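## Task

One letter is absent from the word "DOG", which the lettered blocks on the mat should read left to right when viewed from the robot's base. Put the block carrying the absent letter into place so that all three blocks rest completely on the mat, sit near one another in a straight line, and each shows its letter facing up and upright. The remaining fourth block must end up off the mat. The arrangement must stay put without the robot supporting it. Finish by releasing the block and pulling the gripper away.

## Robot and tools

Robot: a single six-joint arm (big_yam) with a parallel two-finger gripper and a wrist camera. There is only one arm, so every command row drives that one arm. Cameras: cam_high (896x504, overview) and cam_wrist (616x616, on the gripper; its frame is wrist_camera_optical, +z looking forward, +x to the image right, +y down).

Scene frame: origin on the table surface straight under the arm's base, +z up, +y to the left when facing along +x. The base may sit slightly tilted on the table. "Left to right as seen from the base" is the reading order for the letters.

execute_actions takes "actions", a list holding at most one item, plus optional "pictures" (true/false).
- Empty list []: no new command; returns the current state with camera pictures.
- Move: {"rows": [[...], ...], "steps": n}. Each row is seven plain numbers in this order: waist, shoulder, elbow, wrist pitch, wrist yaw, wrist roll (absolute joint target angles in radians, same form as the Joint positions line), then the gripper opening. Up to 15 rows; steps from 3 to 15 (default 15), each step lasting 1/30 s. Row k is applied on step k; if rows run out, the last row keeps being applied.
- Wait: {"steps": n} with no rows, n up to 300; sends nothing new and returns once that many steps have gone by since the previous result (time spent replying counts).
Pictures are included only for an empty list or when "pictures": true.

Joint ranges (radians, absolute): waist -2.880..2.880, shoulder 0.000..3.142, elbow 0.000..3.019, wrist pitch -1.693..1.571, wrist yaw -1.571..1.571, wrist roll -2.094..2.094. A target more than 0.019 beyond a limit, and farther out than the joint's last reported angle, makes the whole call be refused (nothing is sent). True limits may differ from these by up to 0.019; a target past the real limit is clipped there and a "joint sent to its limit" line may appear, possibly referring to an earlier action. Missing that line does not prove there is room left.

Opening: a number in [-1, 1], +1 fully open (about 0.094 m between pads), -1 closed. It is an absolute setting, not an offset. grip_measured in the result reports the actual finger opening on this same scale; Joint positions gives it in metres as the seventh value. Readings can be off by roughly 1 mm consistently within a scene. To hold an object, command an opening under grip_measured: about 0.03 lower for a firm grip, less of a gap for a gentle one. Finger force tops out near 50-62 N per pad, lower for very thin parts, with a brief spike at first contact.

Motion limits: each control step, the target passed to a joint is held within a lead of its measured angle (waist 0.264, shoulder 0.32, elbow 0.276, wrist pitch 0.33, wrist yaw 0.186, wrist roll 0.522 rad), and all targets are scaled back if they would shift the gripper over 70 mm from where it currently is. Distant targets therefore need several calls. Each result is captured 3 steps before its action finishes; those steps run while you compose the next reply. The arm keeps heading toward the last row sent while you think or wait, until it has nearly stopped or a step is HELD; after that only a new action makes it go further. Fingers still opening or closing keep going.

Result lines: Joint positions and Joint velocities list the six joints in column order (rad, rad/s) followed by pad gap (m, m/s). Joint torques are raw drive outputs in the same order, with per-unit offsets, scale and noise, nonzero even unloaded; friction can mask or imitate contact. "joint command not followed" means the clearance check altered or stopped targets (mounting blocks and posts count as part of the arm). HELD marks steps where your row was not (fully) sent. MOTOR HOT appears from 85 °C; at 100 °C an OVER-TEMPERATURE FAULT stops the motors and gripper and the arm drops, so avoid holding loads for long, including while thinking.

Geometry hints from the URDF: the pinch link sits midway between the finger pads about 1 cm behind the tips; fingers point along its +z and close along its y.

zoom_image: {"camera": "cam_high" or "cam_wrist", "region": [x0, y0, x1, y1]} in pixels of that camera's latest image, top-left is (0,0), region at most 504x504. Gives a closer look; moves nothing.

read_manual: optional "section" (only "licences"); returns URDF licence text, moves nothing.

finished_scene: {"scene": n} with the current scene's number; ends and grades it permanently and starts the next one, whose task appears in its result. Replying without any tool call ends all remaining scenes.

Planned order: look, identify the missing letter and the extra block, grasp the right block, place it in line with the others letter-up and upright, make sure the extra block is off the mat, open the gripper, lift away, then call finished_scene.

Avoid: dropping or flinging blocks, knocking anything off the table (instant failure), slamming or shoving hard, and leaving the result dependent on the gripper. Occasional brief tugs on a held part or pushes on loose objects may happen; check and correct afterwards.

Each tool is called after "Call:" as name([rows], argument=value, ...), one row to a line, values as JSON.

## Session

Call:
execute_actions(actions=[])

Scene clock: 0.00 s of 7600.00 s.
grip_measured=+1.000
Joint positions: [-0.443  0.916  0.423 -1.19  -0.27  -1.834  0.094]
Joint velocities: [ 0.005 -0.005 -0.022  0.012 -0.007 -0.007  0.   ]
Joint torques (N m, as the arm reports them, + toward a larger angle): no reading
Motor temperatures (°C, as the motors report them): [23 23 22 23 23 22]

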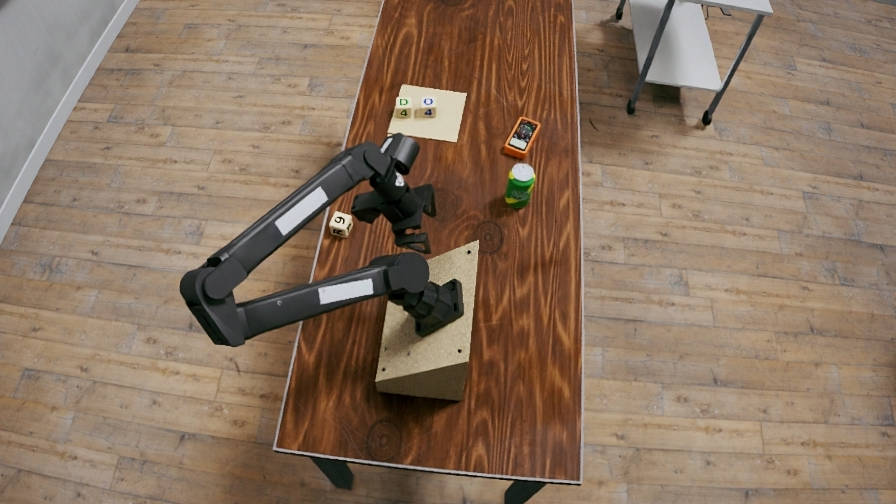

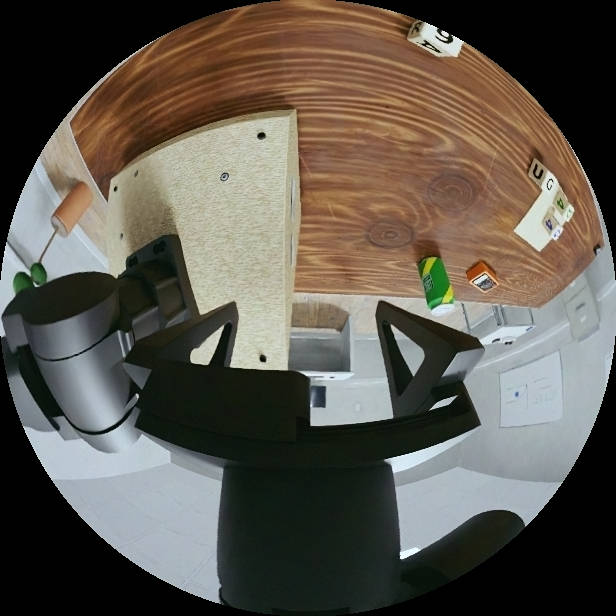

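Call:
zoom_image(camera="cam_high", region=[300, 60, 600, 260])

Call:
zoom_image(camera="cam_wrist", region=[380, 0, 616, 280])

Call:
zoom_image(camera="cam_high", region=[260, 200, 600, 504])

Region (300, 60, 600, 260) of cam_high's 896x504 image, scaled by 1.680, with more detail than that image has.

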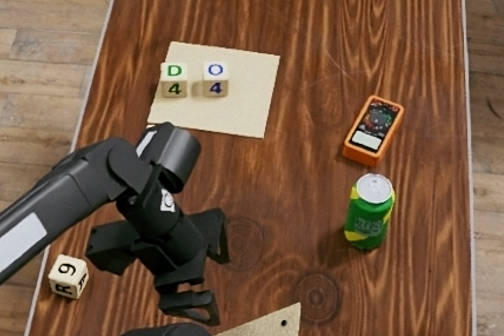

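Region (380, 0, 616, 280) of cam_wrist's 616x616 image, scaled by 1.800, with more detail than that image has; it fills the left 425 columns of this view, and the rest is white.

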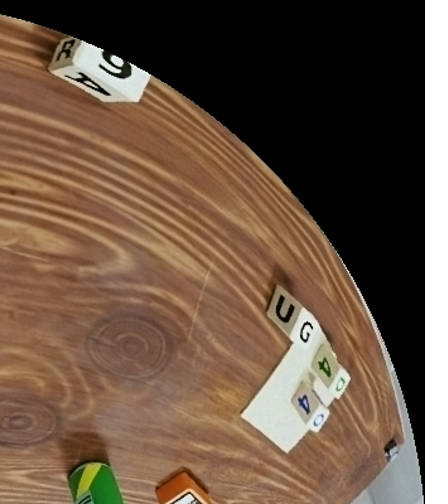

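Region (260, 200, 600, 504) of cam_high's 896x504 image, scaled by 1.482, with more detail than that image has; it fills the top 451 rows of this view, and the rest is white.

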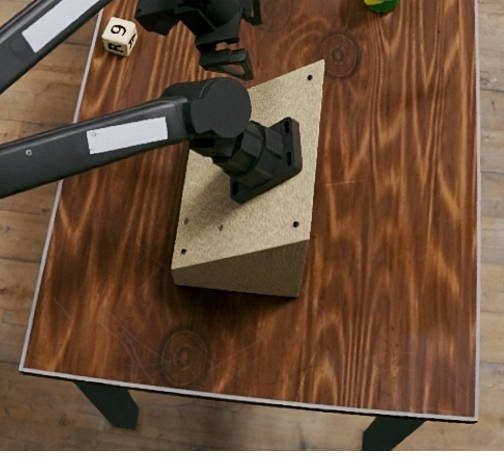

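Call:
zoom_image(camera="cam_high", region=[360, 230, 500, 410])

Call:
zoom_image(camera="cam_high", region=[560, 0, 800, 140])

Call:
zoom_image(camera="cam_high", region=[370, 70, 490, 160])

Region (360, 230, 500, 410) of cam_high's 896x504 image, scaled by 2.800, with more detail than that image has.

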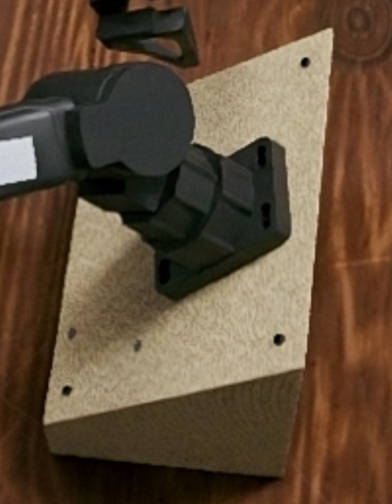

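Region (560, 0, 800, 140) of cam_high's 896x504 image, scaled by 2.100, with more detail than that image has; it fills the top 294 rows of this view, and the rest is white.

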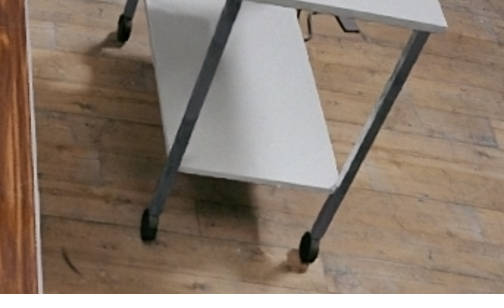

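Region (370, 70, 490, 160) of cam_high's 896x504 image, scaled by 4.200, with more detail than that image has; it fills the top 378 rows of this view, and the rest is white.

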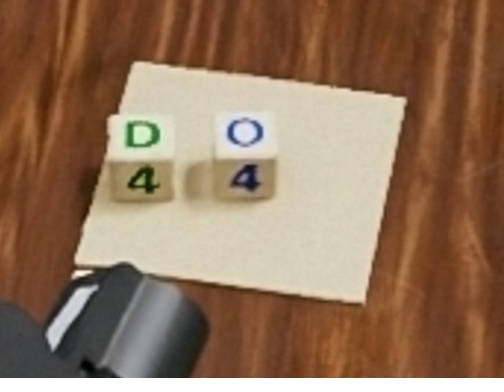

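Call:
zoom_image(camera="cam_high", region=[170, 120, 450, 360])

Call:
zoom_image(camera="cam_high", region=[480, 100, 580, 220])

Region (170, 120, 450, 360) of cam_high's 896x504 image, scaled by 1.800, with more detail than that image has; it fills the top 432 rows of this view, and the rest is white.

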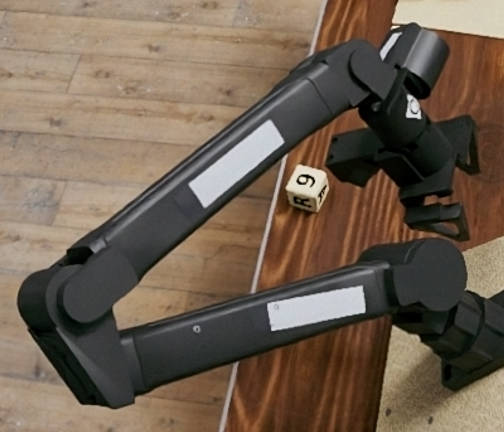

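Region (480, 100, 580, 220) of cam_high's 896x504 image, scaled by 4.200, with more detail than that image has.

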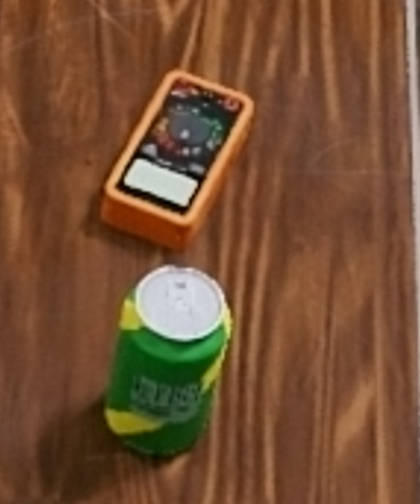

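Call:
execute_actions([
  {"rows": [[-0.44,0.92,0.43,-1.19,-0.275,-1.82,1],[-0.435,0.93,0.445,-1.19,-0.28,-1.80,1],[-0.425,0.95,0.47,-1.19,-0.29,-1.76,1],[-0.41,0.98,0.505,-1.19,-0.305,-1.71,1],[-0.395,1.01,0.54,-1.19,-0.32,-1.65,1],[-0.38,1.04,0.575,-1.19,-0.34,-1.59,1],[-0.365,1.07,0.61,-1.19,-0.355,-1.53,1],[-0.35,1.10,0.645,-1.19,-0.37,-1.47,1],[-0.335,1.13,0.68,-1.19,-0.39,-1.41,1],[-0.32,1.16,0.715,-1.19,-0.405,-1.35,1],[-0.305,1.19,0.75,-1.19,-0.42,-1.29,1],[-0.29,1.22,0.785,-1.19,-0.44,-1.23,1],[-0.275,1.25,0.82,-1.19,-0.455,-1.17,1],[-0.26,1.28,0.855,-1.19,-0.47,-1.11,1],[-0.245,1.31,0.89,-1.19,-0.49,-1.05,1]], "steps": 15},
])

Call:
execute_actions([
  {"rows": [[-0.23,1.34,0.925,-1.19,-0.505,-0.99,1],[-0.215,1.37,0.96,-1.19,-0.52,-0.93,1],[-0.2,1.40,0.995,-1.19,-0.54,-0.87,1],[-0.185,1.43,1.03,-1.19,-0.555,-0.81,1],[-0.17,1.46,1.065,-1.19,-0.57,-0.75,1],[-0.155,1.49,1.10,-1.19,-0.59,-0.69,1],[-0.14,1.52,1.135,-1.19,-0.605,-0.63,1],[-0.125,1.55,1.17,-1.19,-0.62,-0.57,1],[-0.11,1.58,1.205,-1.19,-0.64,-0.51,1],[-0.095,1.61,1.24,-1.19,-0.655,-0.45,1],[-0.08,1.64,1.275,-1.19,-0.67,-0.39,1],[-0.065,1.67,1.31,-1.19,-0.69,-0.33,1],[-0.05,1.70,1.345,-1.19,-0.705,-0.27,1],[-0.035,1.73,1.38,-1.19,-0.72,-0.21,1],[-0.02,1.76,1.41,-1.19,-0.74,-0.15,1]], "steps": 15},
])

Call:
execute_actions([
  {"rows": [[-0.005,1.785,1.435,-1.19,-0.755,-0.10,1],[0.005,1.81,1.46,-1.19,-0.765,-0.06,1],[0.015,1.83,1.475,-1.194,-0.775,-0.03,1],[0.02,1.84,1.485,-1.194,-0.78,-0.01,1],[0.023,1.845,1.491,-1.194,-0.785,0,1]], "steps": 15},
])

Call:
execute_actions([
  {"steps": 10},
], pictures=true)

Scene clock: 5.47 s of 7600.00 s.
grip_measured=+1.000
Joint positions: [-0.33   1.162  0.693 -1.19  -0.42  -1.465  0.094]
Joint velocities: [ 0.425  0.884  1.184 -0.007 -0.535  1.531  0.   ]
Joint torques (N m, as the arm reports them, + toward a larger angle): [-4.91 -3.2   7.48  0.32 -0.1   0.1 ]
Motor temperatures (°C, as the motors report them): [23 23 23 23 23 22]
Steps of this call (steps 1 to 90: nothing new was sent; then 2.07 s passed at rest; steps 91 to 102: the first 12 steps of this action). Readings (joint positions):
91: [-0.443 0.916 0.423 -1.190 -0.270 -1.833]
92: [-0.443 0.916 0.423 -1.190 -0.273 -1.829]
94: [-0.440 0.926 0.428 -1.190 -0.290 -1.802]
98: [-0.391 1.028 0.524 -1.190 -0.352 -1.664]
102: the state above

Scene clock: 5.97 s of 7600.00 s.
grip_measured=+1.000
Joint positions: [-0.114  1.599  1.224 -1.19  -0.671 -0.591  0.094]
Joint velocities: [ 0.405  0.864  1.018  0.002 -0.491  1.663  0.   ]
Joint torques (N m, as the arm reports them, + toward a larger angle): [-10.63  -8.27   7.32  -0.08  -0.19   0.06]
Motor temperatures (°C, as the motors report them): [23 23 23 23 23 22]
Steps of this call (steps 1 to 3: the last 3 steps of your previous action; steps 4 to 15: the first 12 steps of this action). Readings (joint positions):
4: [-0.273 1.275 0.843 -1.190 -0.488 -1.241]
5: [-0.258 1.303 0.877 -1.190 -0.504 -1.183]
7: [-0.230 1.360 0.945 -1.190 -0.538 -1.066]
11: [-0.172 1.480 1.083 -1.190 -0.604 -0.829]
15: the state above

Scene clock: 6.47 s of 7600.00 s.
grip_measured=+1.000
Joint positions: [ 0.019  1.842  1.467 -1.19  -0.782 -0.041  0.094]
Joint velocities: [-0.005 -0.005  0.017  0.002  0.022  0.168  0.   ]
Joint torques (N m, as the arm reports them, + toward a larger angle): [-14.27 -11.91   6.99  -0.2   -0.34   0.1 ]
Motor temperatures (°C, as the motors report them): [23 23 23 23 23 22]
Steps of this call (steps 1 to 3: the last 3 steps of your previous action; steps 4 to 15: the first 12 steps of this action). Readings (joint positions):
4: [-0.057 1.715 1.362 -1.190 -0.738 -0.353]
5: [-0.042 1.742 1.393 -1.190 -0.752 -0.298]
7: [-0.016 1.790 1.442 -1.190 -0.771 -0.202]
11: [0.016 1.836 1.466 -1.190 -0.782 -0.088]
15: the state above

Scene clock: 6.80 s of 7600.00 s.
grip_measured=+1.000
Joint positions: [ 0.019  1.842  1.467 -1.19  -0.782 -0.012  0.094]
Joint velocities: [-0.005 -0.015 -0.012 -0.022 -0.022 -0.022  0.   ]
Joint torques (N m, as the arm reports them, + toward a larger angle): [-15.03 -12.13   6.79  -0.21  -0.21   0.08]
Motor temperatures (°C, as the motors report them): [23 23 23 23 23 22]
Kept back: nothing.
Steps of this call (steps 1 to 3: the last 3 steps of your previous action; steps 4 to 10: the robot went on to your last target). Readings (joint positions):
1: [0.019 1.842 1.467 -1.190 -0.782 -0.034]
2: [0.019 1.842 1.467 -1.190 -0.782 -0.029]
4: [0.019 1.842 1.467 -1.190 -0.782 -0.022]
8: [0.019 1.842 1.467 -1.190 -0.782 -0.014]
10: the state above

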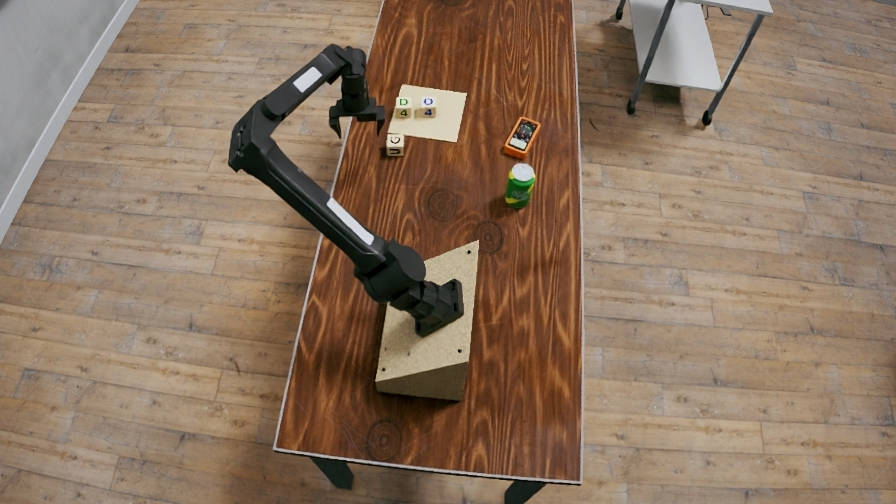

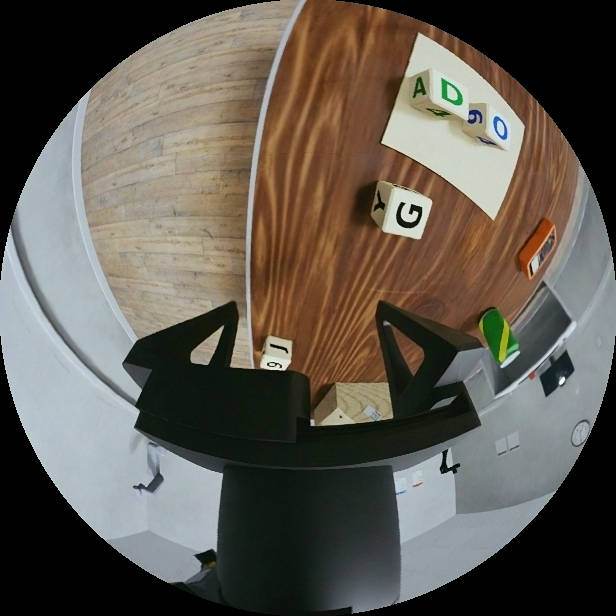

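Call:
zoom_image(camera="cam_high", region=[300, 30, 480, 180])

Call:
zoom_image(camera="cam_high", region=[210, 30, 490, 350])

Call:
zoom_image(camera="cam_wrist", region=[330, 20, 570, 260])

Region (300, 30, 480, 180) of cam_high's 896x504 image, scaled by 2.800, with more detail than that image has.

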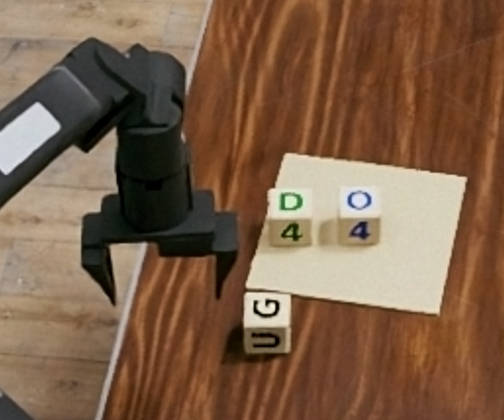

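Region (210, 30, 490, 350) of cam_high's 896x504 image, scaled by 1.575, with more detail than that image has; it fills the left 441 columns of this view, and the rest is white.

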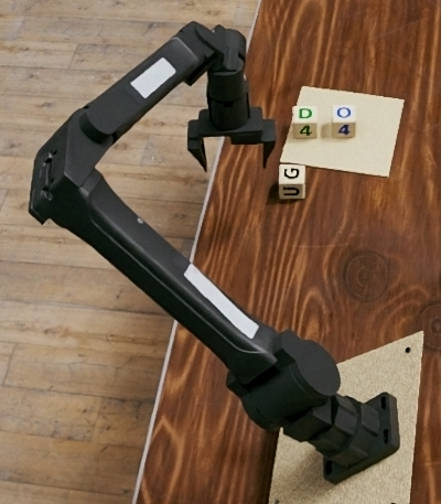

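Region (330, 20, 570, 260) of cam_wrist's 616x616 image, scaled by 2.100, with more detail than that image has.

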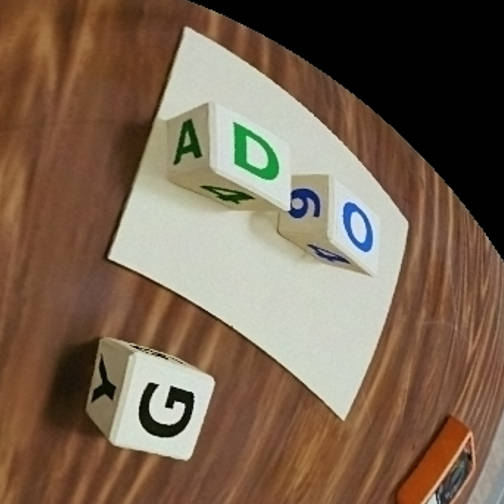

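Call:
execute_actions([
  {"rows": [[0.018,1.85,1.488,-1.18,-0.784,0,1],[0.01,1.858,1.484,-1.16,-0.783,0.01,1],[0,1.868,1.48,-1.13,-0.782,0.022,1],[-0.012,1.878,1.475,-1.095,-0.781,0.036,1],[-0.024,1.889,1.47,-1.06,-0.78,0.05,1],[-0.036,1.9,1.465,-1.025,-0.779,0.064,1],[-0.048,1.911,1.46,-0.99,-0.778,0.078,1],[-0.059,1.921,1.455,-0.96,-0.777,0.091,1],[-0.068,1.93,1.451,-0.935,-0.776,0.102,1],[-0.075,1.937,1.448,-0.915,-0.775,0.11,1],[-0.079,1.942,1.445,-0.9,-0.774,0.115,1]], "steps": 15},
])

Call:
execute_actions([
  {"steps": 12},
], pictures=true)

Scene clock: 8.90 s of 7600.00 s.
grip_measured=+1.000
Joint positions: [-0.061  1.9    1.464 -0.937 -0.778  0.075  0.094]
Joint velocities: [-0.396  0.327 -0.056  0.408  0.081  0.198  0.   ]
Joint torques (N m, as the arm reports them, + toward a larger angle): [-15.74 -10.35   3.97   0.61   0.01   0.09]
Motor temperatures (°C, as the motors report them): [23 23 24 23 23 22]
Steps of this call (steps 1 to 30: the robot went on to your last target; steps 31 to 51: nothing new was sent; steps 52 to 63: the first 12 steps of this action). Readings (joint positions):
52: [0.019 1.842 1.467 -1.190 -0.782 -0.009]
53: [0.019 1.842 1.467 -1.187 -0.782 -0.007]
55: [0.016 1.842 1.467 -1.160 -0.782 0.002]
59: [-0.009 1.859 1.467 -1.039 -0.782 0.037]
63: the state above

Scene clock: 9.30 s of 7600.00 s.
grip_measured=+1.000
Joint positions: [-0.097  1.935  1.449 -0.916 -0.775  0.105  0.094]
Joint velocities: [-0.005 -0.005 -0.002 -0.012  0.007 -0.037  0.   ]
Joint torques (N m, as the arm reports them, + toward a larger angle): [-14.73 -10.76   4.99   1.    -0.05   0.17]
Motor temperatures (°C, as the motors report them): [23 23 24 23 23 22]
Kept back: nothing.
Steps of this call (steps 1 to 3: the last 3 steps of your previous action; steps 4 to 12: the robot went on to your last target). Readings (joint positions):
1: [-0.073 1.910 1.462 -0.926 -0.777 0.081]
2: [-0.083 1.918 1.459 -0.921 -0.776 0.087]
4: [-0.096 1.930 1.453 -0.918 -0.775 0.094]
8: [-0.097 1.935 1.449 -0.918 -0.775 0.102]
12: the state above

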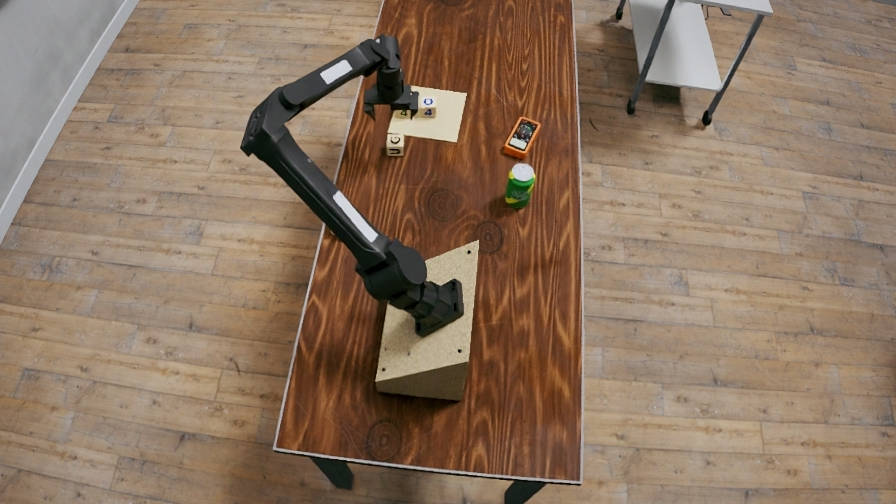

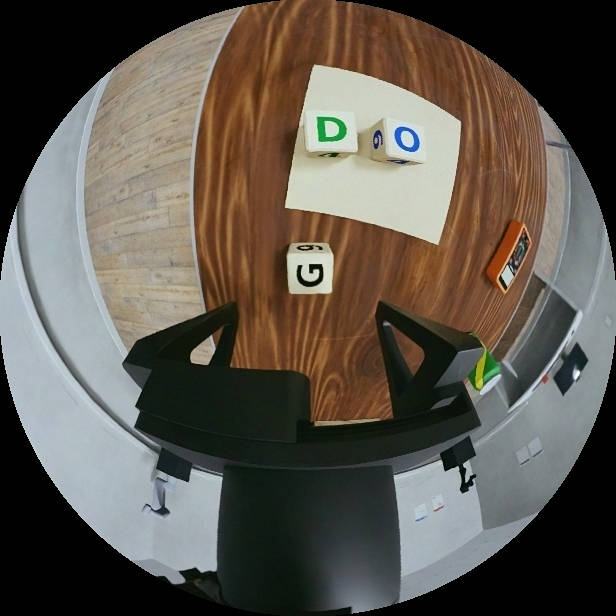

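Call:
zoom_image(camera="cam_wrist", region=[220, 60, 480, 320])

Call:
zoom_image(camera="cam_high", region=[320, 20, 480, 170])

Region (220, 60, 480, 320) of cam_wrist's 616x616 image, scaled by 1.938, with more detail than that image has.

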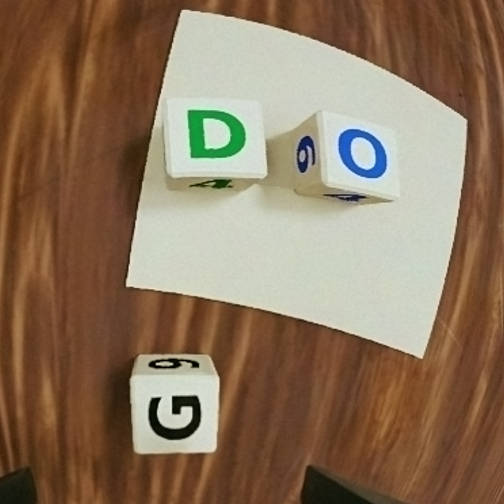

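Region (320, 20, 480, 170) of cam_high's 896x504 image, scaled by 3.150, with more detail than that image has; it fills the top 472 rows of this view, and the rest is white.

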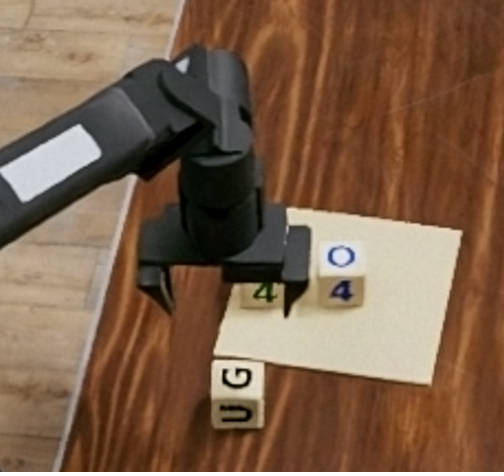

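Call:
execute_actions([
  {"rows": [[-0.085,1.945,1.444,-0.895,-0.774,0.12,1],[-0.08,1.95,1.443,-0.885,-0.773,0.127,1],[-0.074,1.957,1.441,-0.872,-0.772,0.136,1],[-0.067,1.964,1.439,-0.858,-0.771,0.146,1],[-0.06,1.972,1.437,-0.843,-0.77,0.157,1],[-0.052,1.98,1.435,-0.828,-0.769,0.168,1],[-0.045,1.988,1.433,-0.813,-0.768,0.179,1],[-0.038,1.995,1.431,-0.799,-0.767,0.189,1],[-0.032,2.002,1.429,-0.787,-0.766,0.198,1],[-0.027,2.007,1.427,-0.778,-0.765,0.206,1],[-0.023,2.011,1.426,-0.772,-0.764,0.211,1]], "steps": 15},
])

Call:
execute_actions([
  {"steps": 12},
], pictures=true)

Scene clock: 10.30 s of 7600.00 s.
grip_measured=+1.000
Joint positions: [-0.06   1.969  1.444 -0.797 -0.768  0.176  0.094]
Joint velocities: [ 0.23   0.2   -0.061  0.168  0.051  0.168  0.   ]
Joint torques (N m, as the arm reports them, + toward a larger angle): [-15.46 -11.8    3.82   0.84   0.05   0.07]
Motor temperatures (°C, as the motors report them): [23 23 24 23 23 22]
Steps of this call (steps 1 to 18: the robot went on to your last target; steps 19 to 30: the first 12 steps of this action). Readings (joint positions):
19: [-0.097 1.935 1.449 -0.916 -0.775 0.107]
20: [-0.097 1.935 1.449 -0.913 -0.775 0.109]
22: [-0.097 1.935 1.449 -0.897 -0.775 0.117]
26: [-0.088 1.944 1.449 -0.844 -0.771 0.146]
30: the state above

Scene clock: 10.70 s of 7600.00 s.
grip_measured=+1.000
Joint positions: [-0.035  1.997  1.431 -0.789 -0.767  0.201  0.094]
Joint velocities: [-0.015 -0.005 -0.002 -0.012 -0.037  0.051  0.   ]
Joint torques (N m, as the arm reports them, + toward a larger angle): [-15.25 -12.56   4.03   0.84  -0.06   0.09]
Motor temperatures (°C, as the motors report them): [23 23 24 23 23 22]
Kept back: nothing.
Steps of this call (steps 1 to 3: the last 3 steps of your previous action; steps 4 to 12: the robot went on to your last target). Readings (joint positions):
1: [-0.052 1.976 1.441 -0.793 -0.768 0.181]
2: [-0.046 1.982 1.439 -0.791 -0.768 0.186]
4: [-0.038 1.992 1.434 -0.791 -0.768 0.192]
8: [-0.035 1.997 1.431 -0.791 -0.767 0.198]
12: the state above

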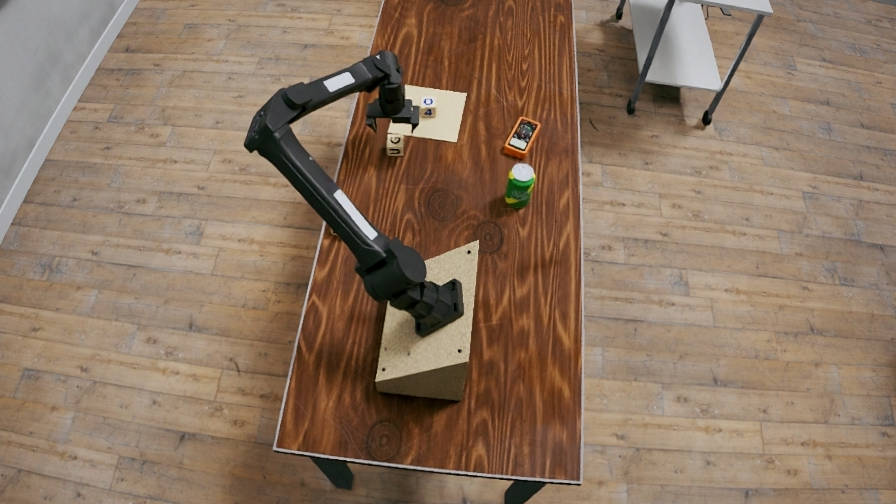

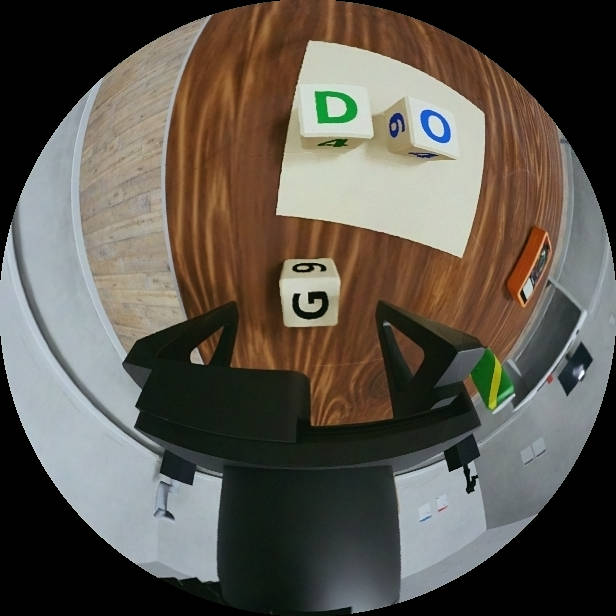

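Call:
zoom_image(camera="cam_wrist", region=[220, 230, 400, 350])

Region (220, 230, 400, 350) of cam_wrist's 616x616 image, scaled by 2.800, with more detail than that image has.

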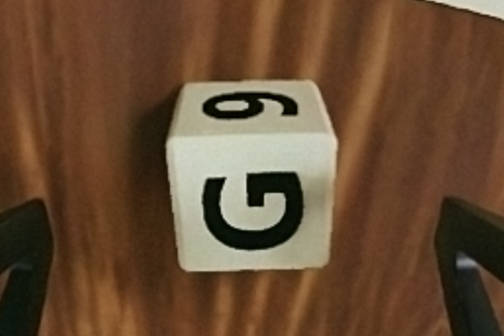

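Call:
execute_actions([
  {"rows": [[-0.02,2.013,1.42,-0.768,-0.763,0.214,1],[-0.016,2.016,1.414,-0.76,-0.762,0.218,1],[-0.01,2.02,1.408,-0.75,-0.761,0.223,1],[-0.003,2.025,1.403,-0.737,-0.759,0.229,1],[0.005,2.031,1.399,-0.722,-0.757,0.236,1],[0.013,2.037,1.396,-0.706,-0.755,0.243,1],[0.02,2.042,1.394,-0.691,-0.753,0.25,1],[0.027,2.047,1.392,-0.677,-0.751,0.256,1],[0.032,2.051,1.391,-0.666,-0.75,0.261,1],[0.036,2.054,1.39,-0.658,-0.749,0.265,1],[0.038,2.056,1.39,-0.653,-0.749,0.267,1]], "steps": 15},
])

Call:
execute_actions([
  {"steps": 12},
], pictures=true)

Scene clock: 11.67 s of 7600.00 s.
grip_measured=+1.000
Joint positions: [ 0.005  2.024  1.402 -0.679 -0.753  0.244  0.094]
Joint velocities: [ 0.22   0.142 -0.027  0.164 -0.066  0.125  0.   ]
Joint torques (N m, as the arm reports them, + toward a larger angle): [-15.03 -12.21   3.17   0.86   0.06   0.05]
Motor temperatures (°C, as the motors report them): [23 23 24 23 23 22]
Steps of this call (steps 1 to 17: the robot went on to your last target; steps 18 to 29: the first 12 steps of this action). Readings (joint positions):
18: [-0.035 1.997 1.431 -0.788 -0.767 0.203]
19: [-0.035 1.997 1.430 -0.785 -0.766 0.204]
21: [-0.034 1.997 1.424 -0.771 -0.764 0.209]
25: [-0.023 2.004 1.407 -0.722 -0.756 0.226]
29: the state above

Scene clock: 12.07 s of 7600.00 s.
grip_measured=+1.000
Joint positions: [ 0.026  2.037  1.396 -0.67  -0.752  0.257  0.094]
Joint velocities: [-0.005 -0.005 -0.017 -0.017 -0.022  0.051  0.   ]
Joint torques (N m, as the arm reports them, + toward a larger angle): [-15.14 -11.62   3.49   0.89   0.06   0.07]
Motor temperatures (°C, as the motors report them): [24 24 24 23 23 22]
Kept back: nothing.
Steps of this call (steps 1 to 3: the last 3 steps of your previous action; steps 4 to 12: the robot went on to your last target). Readings (joint positions):
1: [0.012 2.028 1.401 -0.675 -0.753 0.247]
2: [0.017 2.032 1.400 -0.673 -0.753 0.249]
4: [0.025 2.036 1.398 -0.672 -0.753 0.252]
8: [0.026 2.037 1.396 -0.671 -0.752 0.256]
12: the state above

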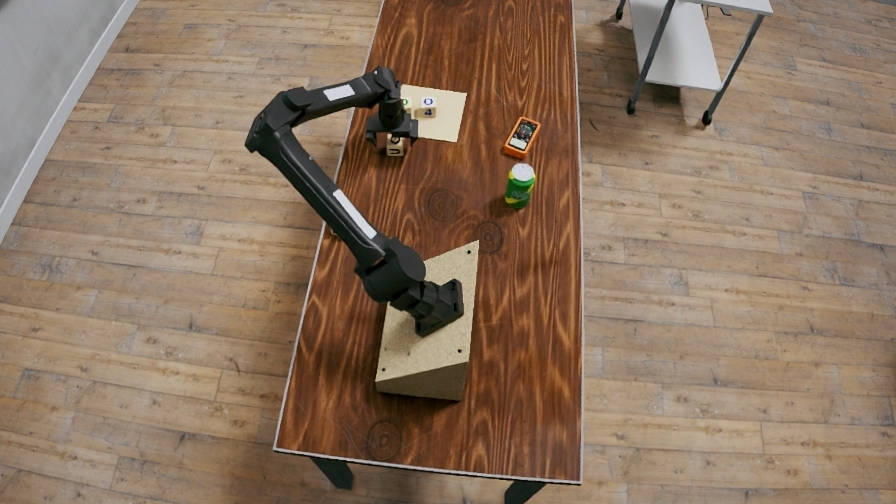

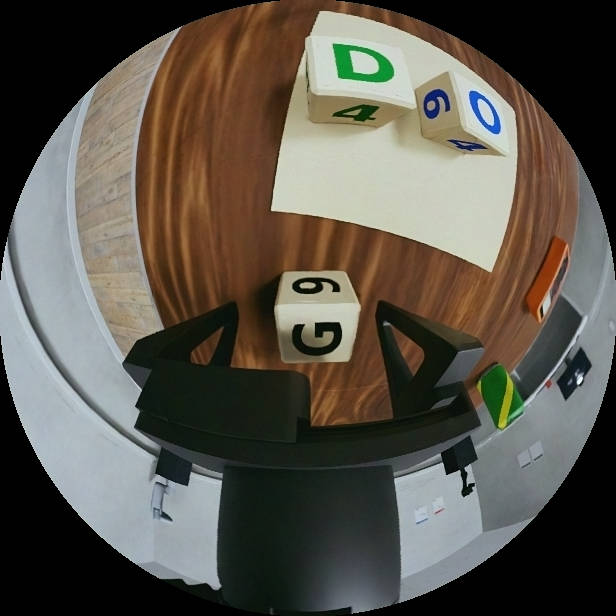

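Call:
execute_actions([
  {"rows": [[0.038,2.062,1.388,-0.65,-0.749,0.267,0.85],[0.038,2.068,1.386,-0.647,-0.749,0.267,0.7],[0.038,2.07,1.385,-0.645,-0.749,0.267,0.55],[0.038,2.07,1.385,-0.645,-0.749,0.267,0.4],[0.038,2.07,1.385,-0.645,-0.749,0.267,0.28],[0.038,2.07,1.385,-0.645,-0.749,0.267,0.18],[0.038,2.07,1.385,-0.645,-0.749,0.267,0.1],[0.038,2.07,1.385,-0.645,-0.749,0.267,0.04],[0.038,2.07,1.385,-0.645,-0.749,0.267,-0.01],[0.038,2.07,1.385,-0.645,-0.749,0.267,-0.05],[0.038,2.07,1.385,-0.645,-0.749,0.267,-0.08],[0.038,2.07,1.385,-0.645,-0.749,0.267,-0.1]], "steps": 15},
])

Call:
execute_actions([
  {"steps": 8},
])

Scene clock: 12.63 s of 7600.00 s.
grip_measured=-0.068
Joint positions: [ 0.026  2.042  1.396 -0.662 -0.751  0.259  0.044]
Joint velocities: [ 0.005 -0.005  0.002  0.002 -0.022 -0.022  0.   ]
Joint torques (N m, as the arm reports them, + toward a larger angle): [-14.86 -10.65   2.82   0.94  -0.01   0.12]
Motor temperatures (°C, as the motors report them): [24 24 24 23 23 22]
Steps of this call (steps 1 to 5: the robot went on to your last target; steps 6 to 17: the first 12 steps of this action). Readings (joint positions):
6: [0.026 2.037 1.396 -0.669 -0.752 0.258]
7: [0.026 2.037 1.396 -0.668 -0.752 0.258]
9: [0.026 2.038 1.396 -0.664 -0.752 0.258]
13: [0.026 2.041 1.396 -0.662 -0.752 0.259]
17: the state above

Scene clock: 12.90 s of 7600.00 s.
grip_measured=-0.068
Joint positions: [ 0.026  2.042  1.396 -0.662 -0.751  0.259  0.044]
Joint velocities: [-0.015 -0.005  0.007  0.007 -0.081 -0.007 -0.   ]
Joint torques (N m, as the arm reports them, + toward a larger angle): [-15.63  -9.85   2.81   0.89  -0.04   0.15]
Motor temperatures (°C, as the motors report them): [24 24 24 23 23 22]
Kept back: nothing.
Steps of this call (steps 1 to 3: the last 3 steps of your previous action; steps 4 to 8: the robot went on to your last target). Readings (joint positions):
1: [0.026 2.042 1.396 -0.662 -0.751 0.259]
2: [0.026 2.042 1.396 -0.662 -0.751 0.259]
4: [0.026 2.042 1.396 -0.662 -0.751 0.259]
8: the state above

Call:
execute_actions([
  {"rows": [[0.02,2.045,1.40,-0.655,-0.751,0.26,-0.11],[0.012,2.03,1.41,-0.668,-0.752,0.255,-0.11],[0.004,2.02,1.418,-0.685,-0.754,0.245,-0.11],[-0.005,2.01,1.424,-0.705,-0.756,0.233,-0.11],[-0.015,2.0,1.429,-0.727,-0.758,0.22,-0.11],[-0.025,1.99,1.433,-0.75,-0.76,0.207,-0.11],[-0.035,1.98,1.437,-0.773,-0.762,0.194,-0.11],[-0.045,1.97,1.44,-0.796,-0.764,0.181,-0.11],[-0.055,1.96,1.443,-0.819,-0.766,0.17,-0.11],[-0.064,1.952,1.446,-0.84,-0.768,0.165,-0.11],[-0.072,1.946,1.45,-0.86,-0.77,0.17,-0.11],[-0.079,1.943,1.456,-0.878,-0.772,0.185,-0.11],[-0.085,1.945,1.465,-0.893,-0.773,0.21,-0.11],[-0.09,1.952,1.478,-0.905,-0.774,0.24,-0.11],[-0.095,1.963,1.495,-0.916,-0.775,0.275,-0.11]], "steps": 15},
])

Call:
execute_actions([
  {"rows": [[-0.1,1.978,1.515,-0.927,-0.775,0.315,-0.11],[-0.106,1.996,1.538,-0.938,-0.776,0.36,-0.11],[-0.112,2.016,1.563,-0.949,-0.776,0.405,-0.11],[-0.118,2.037,1.589,-0.96,-0.777,0.45,-0.11],[-0.124,2.058,1.615,-0.971,-0.777,0.495,-0.11],[-0.13,2.079,1.641,-0.982,-0.778,0.54,-0.11],[-0.136,2.1,1.667,-0.993,-0.778,0.585,-0.11],[-0.142,2.121,1.693,-1.004,-0.779,0.63,-0.11],[-0.148,2.142,1.719,-1.015,-0.779,0.675,-0.11],[-0.154,2.163,1.745,-1.026,-0.78,0.72,-0.11],[-0.16,2.184,1.771,-1.037,-0.78,0.765,-0.11],[-0.166,2.205,1.797,-1.048,-0.781,0.81,-0.11],[-0.172,2.226,1.823,-1.059,-0.781,0.855,-0.11],[-0.178,2.247,1.849,-1.07,-0.782,0.9,-0.11],[-0.184,2.268,1.875,-1.081,-0.782,0.945,-0.11]], "steps": 15},
])

Call:
execute_actions([
  {"rows": [[-0.19,2.289,1.901,-1.093,-0.783,0.99,-0.11],[-0.196,2.31,1.927,-1.105,-0.783,1.035,-0.11],[-0.202,2.331,1.952,-1.117,-0.784,1.08,-0.11],[-0.208,2.352,1.977,-1.129,-0.784,1.125,-0.11],[-0.214,2.372,2.0,-1.141,-0.785,1.17,-0.11],[-0.22,2.391,2.022,-1.153,-0.785,1.215,-0.11],[-0.225,2.409,2.042,-1.164,-0.786,1.26,-0.11],[-0.23,2.425,2.06,-1.174,-0.786,1.3,-0.11],[-0.234,2.439,2.076,-1.183,-0.787,1.335,-0.11],[-0.237,2.451,2.089,-1.191,-0.787,1.365,-0.11],[-0.24,2.461,2.099,-1.198,-0.788,1.39,-0.11],[-0.242,2.468,2.106,-1.203,-0.788,1.408,-0.11],[-0.243,2.473,2.11,-1.207,-0.788,1.42,-0.11]], "steps": 15},
])

Call:
execute_actions([
  {"steps": 14},
], pictures=true)

Scene clock: 14.17 s of 7600.00 s.
grip_measured=-0.068
Joint positions: [-0.045  1.977  1.409 -0.825 -0.766  0.2    0.044]
Joint velocities: [-0.376 -0.317  0.168 -0.579 -0.139 -0.037  0.   ]
Joint torques (N m, as the arm reports them, + toward a larger angle): [-17.82 -12.93   7.77  -0.21  -0.28  -0.08]
Motor temperatures (°C, as the motors report them): [24 24 24 23 23 22]
Steps of this call (steps 1 to 15: the robot went on to your last target; steps 16 to 26: nothing new was sent; steps 27 to 38: the first 12 steps of this action). Readings (joint positions):
27: [0.026 2.042 1.396 -0.662 -0.751 0.259]
28: [0.026 2.042 1.396 -0.662 -0.751 0.259]
30: [0.024 2.040 1.396 -0.669 -0.752 0.255]
34: [0.002 2.019 1.398 -0.739 -0.759 0.228]
38: the state above

Scene clock: 14.67 s of 7600.00 s.
grip_measured=-0.068
Joint positions: [-0.138  2.124  1.734 -1.008 -0.778  0.621  0.044]
Joint velocities: [-0.132  0.728  0.676 -0.339 -0.051  1.15   0.001]
Joint torques (N m, as the arm reports them, + toward a larger angle): [-21.48 -11.83   7.38  -0.21  -0.2    0.04]
Motor temperatures (°C, as the motors report them): [24 24 24 23 23 22]
Steps of this call (steps 1 to 3: the last 3 steps of your previous action; steps 4 to 15: the first 12 steps of this action). Readings (joint positions):
4: [-0.091 1.953 1.454 -0.889 -0.771 0.232]
5: [-0.100 1.954 1.474 -0.900 -0.772 0.254]
7: [-0.112 1.966 1.519 -0.923 -0.773 0.310]
11: [-0.125 2.031 1.632 -0.965 -0.776 0.455]
15: the state above

Scene clock: 15.17 s of 7600.00 s.
grip_measured=-0.068
Joint positions: [-0.234  2.436  2.051 -1.172 -0.783  1.26   0.044]
Joint velocities: [-0.161  0.288  0.32  -0.208 -0.022  0.901 -0.001]
Joint torques (N m, as the arm reports them, + toward a larger angle): [-21.97 -14.49   8.75  -0.61  -0.23   0.1 ]
Motor temperatures (°C, as the motors report them): [24 24 24 23 23 22]
Steps of this call (steps 1 to 3: the last 3 steps of your previous action; steps 4 to 15: the first 12 steps of this action). Readings (joint positions):
4: [-0.160 2.225 1.826 -1.053 -0.779 0.795]
5: [-0.166 2.250 1.850 -1.065 -0.779 0.839]
7: [-0.181 2.298 1.897 -1.089 -0.780 0.928]
11: [-0.210 2.380 1.988 -1.136 -0.782 1.106]
15: the state above

Scene clock: 15.63 s of 7600.00 s.
grip_measured=-0.068
Joint positions: [-0.248  2.458  2.075 -1.192 -0.785  1.405  0.044]
Joint velocities: [ 0.005 -0.005  0.007 -0.007 -0.022 -0.066 -0.001]
Joint torques (N m, as the arm reports them, + toward a larger angle): [-21.28 -15.33   8.78  -0.44  -0.16   0.09]
Motor temperatures (°C, as the motors report them): [24 24 24 23 23 22]
Kept back: nothing.
Steps of this call (steps 1 to 3: the last 3 steps of your previous action; steps 4 to 14: the robot went on to your last target). Readings (joint positions):
1: [-0.239 2.445 2.059 -1.178 -0.783 1.290]
2: [-0.243 2.451 2.065 -1.183 -0.783 1.314]
4: [-0.247 2.457 2.067 -1.188 -0.783 1.350]
8: [-0.248 2.458 2.069 -1.192 -0.784 1.387]
14: the state above

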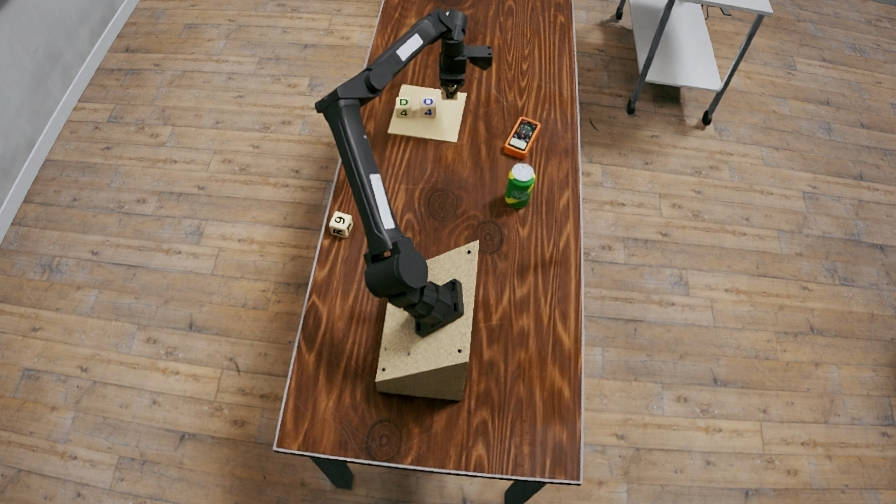

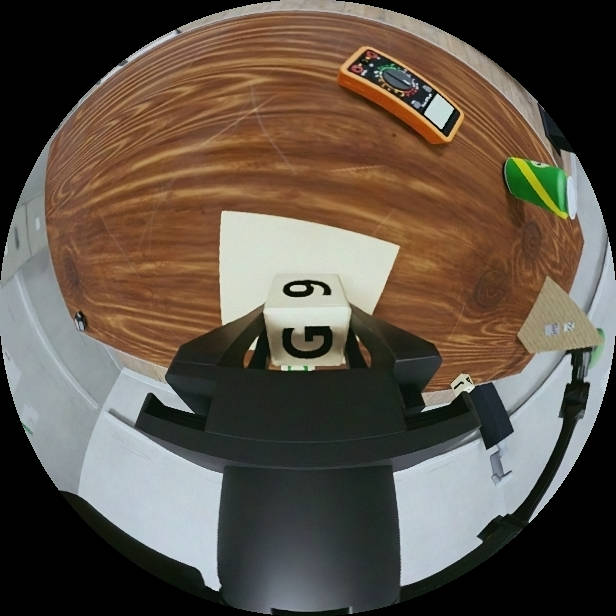

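Call:
zoom_image(camera="cam_wrist", region=[200, 190, 420, 390])

Call:
zoom_image(camera="cam_high", region=[380, 10, 510, 150])

Region (200, 190, 420, 390) of cam_wrist's 616x616 image, scaled by 2.291, with more detail than that image has; it fills the top 458 rows of this view, and the rest is white.

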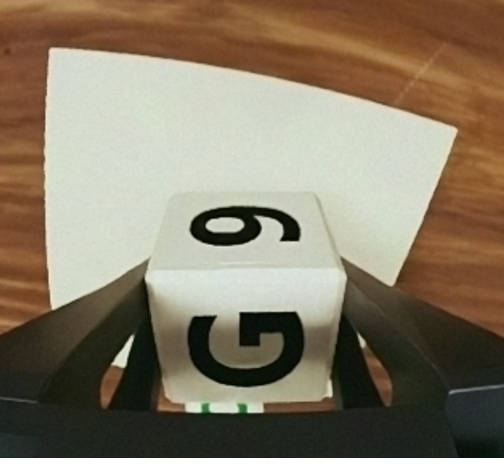

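Region (380, 10, 510, 150) of cam_high's 896x504 image, scaled by 3.600, with more detail than that image has; it fills the left 468 columns of this view, and the rest is white.

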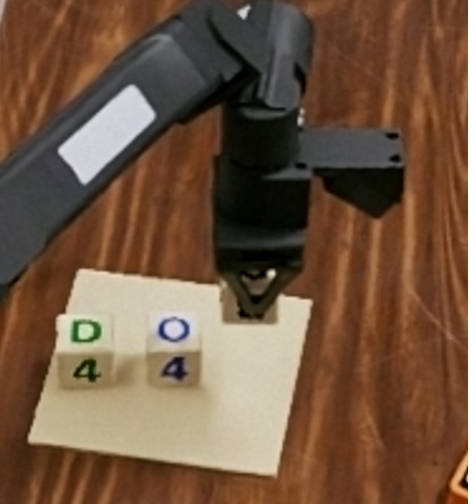

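Call:
execute_actions([
  {"rows": [[-0.243,2.48,2.122,-1.2,-0.788,1.422,-0.11],[-0.243,2.488,2.136,-1.195,-0.788,1.425,-0.11],[-0.242,2.497,2.15,-1.19,-0.788,1.428,-0.11],[-0.24,2.506,2.163,-1.185,-0.788,1.432,-0.11],[-0.237,2.515,2.174,-1.18,-0.788,1.436,-0.11],[-0.233,2.524,2.183,-1.175,-0.788,1.44,-0.11],[-0.228,2.533,2.19,-1.17,-0.788,1.444,-0.11],[-0.223,2.542,2.196,-1.165,-0.788,1.448,-0.11],[-0.218,2.55,2.2,-1.16,-0.788,1.452,-0.11],[-0.213,2.557,2.203,-1.156,-0.788,1.456,-0.11],[-0.208,2.563,2.205,-1.153,-0.788,1.46,-0.11],[-0.204,2.568,2.206,-1.15,-0.788,1.463,-0.11]], "steps": 15},
])

Call:
execute_actions([
  {"steps": 14},
], pictures=true)

Scene clock: 17.00 s of 7600.00 s.
grip_measured=-0.068
Joint positions: [-0.246  2.513  2.175 -1.171 -0.785  1.44   0.044]
Joint velocities: [ 0.044  0.181  0.042  0.1   -0.051  0.066  0.   ]
Joint torques (N m, as the arm reports them, + toward a larger angle): [-19.1  -12.97   7.95   0.74  -0.16   0.12]
Motor temperatures (°C, as the motors report them): [24 24 24 23 23 22]
Steps of this call (steps 1 to 29: the robot went on to your last target; steps 30 to 41: the first 12 steps of this action). Readings (joint positions):
30: [-0.248 2.458 2.075 -1.192 -0.785 1.412]
31: [-0.248 2.459 2.079 -1.192 -0.785 1.413]
33: [-0.248 2.467 2.099 -1.192 -0.785 1.416]
37: [-0.248 2.490 2.151 -1.187 -0.785 1.426]
41: the state above

Scene clock: 17.47 s of 7600.00 s.
grip_measured=-0.068
Joint positions: [-0.226  2.553  2.176 -1.166 -0.785  1.454  0.044]
Joint velocities: [-0.015 -0.015 -0.002 -0.007 -0.007  0.022 -0.   ]
Joint torques (N m, as the arm reports them, + toward a larger angle): [-21.26 -15.01   8.09   0.77  -0.17   0.14]
Motor temperatures (°C, as the motors report them): [24 24 24 23 23 22]
Kept back: nothing.
Steps of this call (steps 1 to 3: the last 3 steps of your previous action; steps 4 to 14: the robot went on to your last target). Readings (joint positions):
1: [-0.244 2.519 2.176 -1.168 -0.785 1.443]
2: [-0.242 2.524 2.176 -1.166 -0.785 1.445]
4: [-0.237 2.536 2.176 -1.166 -0.785 1.448]
8: [-0.229 2.552 2.176 -1.166 -0.785 1.452]
14: the state above

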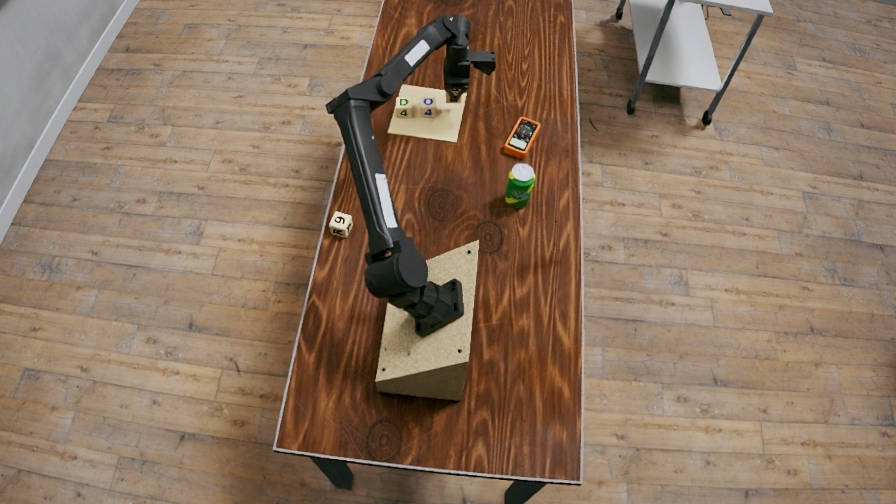

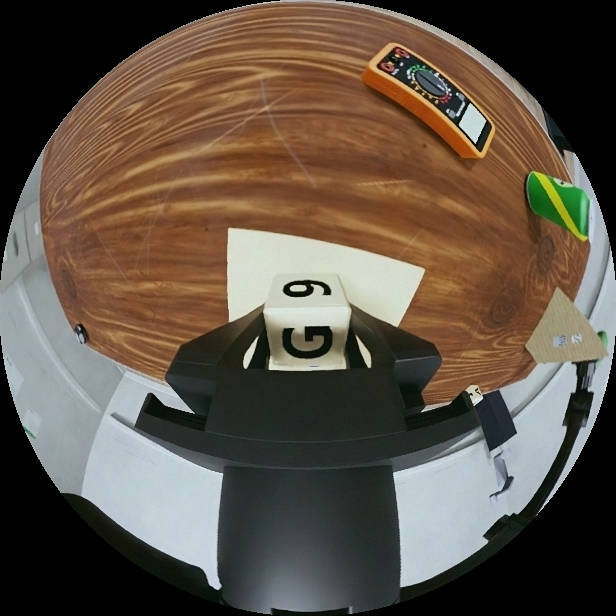

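Call:
zoom_image(camera="cam_wrist", region=[210, 200, 440, 390])

Call:
zoom_image(camera="cam_high", region=[385, 60, 485, 150])

Region (210, 200, 440, 390) of cam_wrist's 616x616 image, scaled by 2.191, with more detail than that image has; it fills the top 416 rows of this view, and the rest is white.

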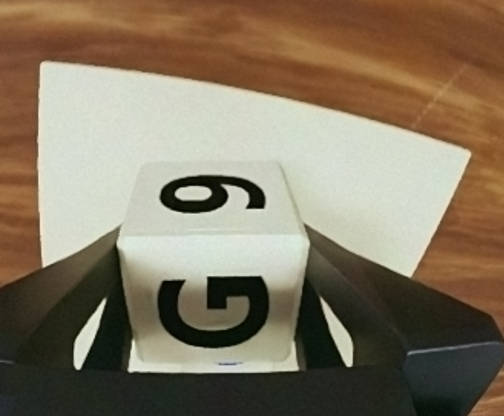

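Region (385, 60, 485, 150) of cam_high's 896x504 image, scaled by 5.040, with more detail than that image has; it fills the top 454 rows of this view, and the rest is white.

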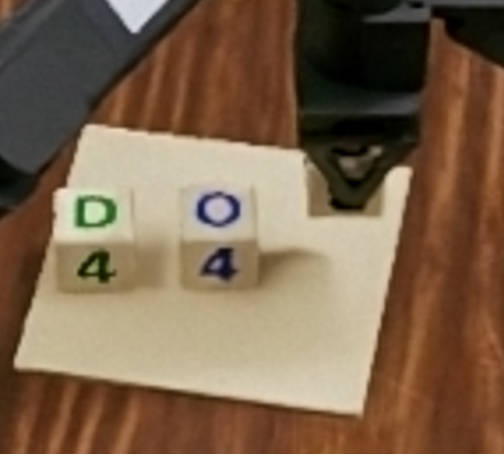

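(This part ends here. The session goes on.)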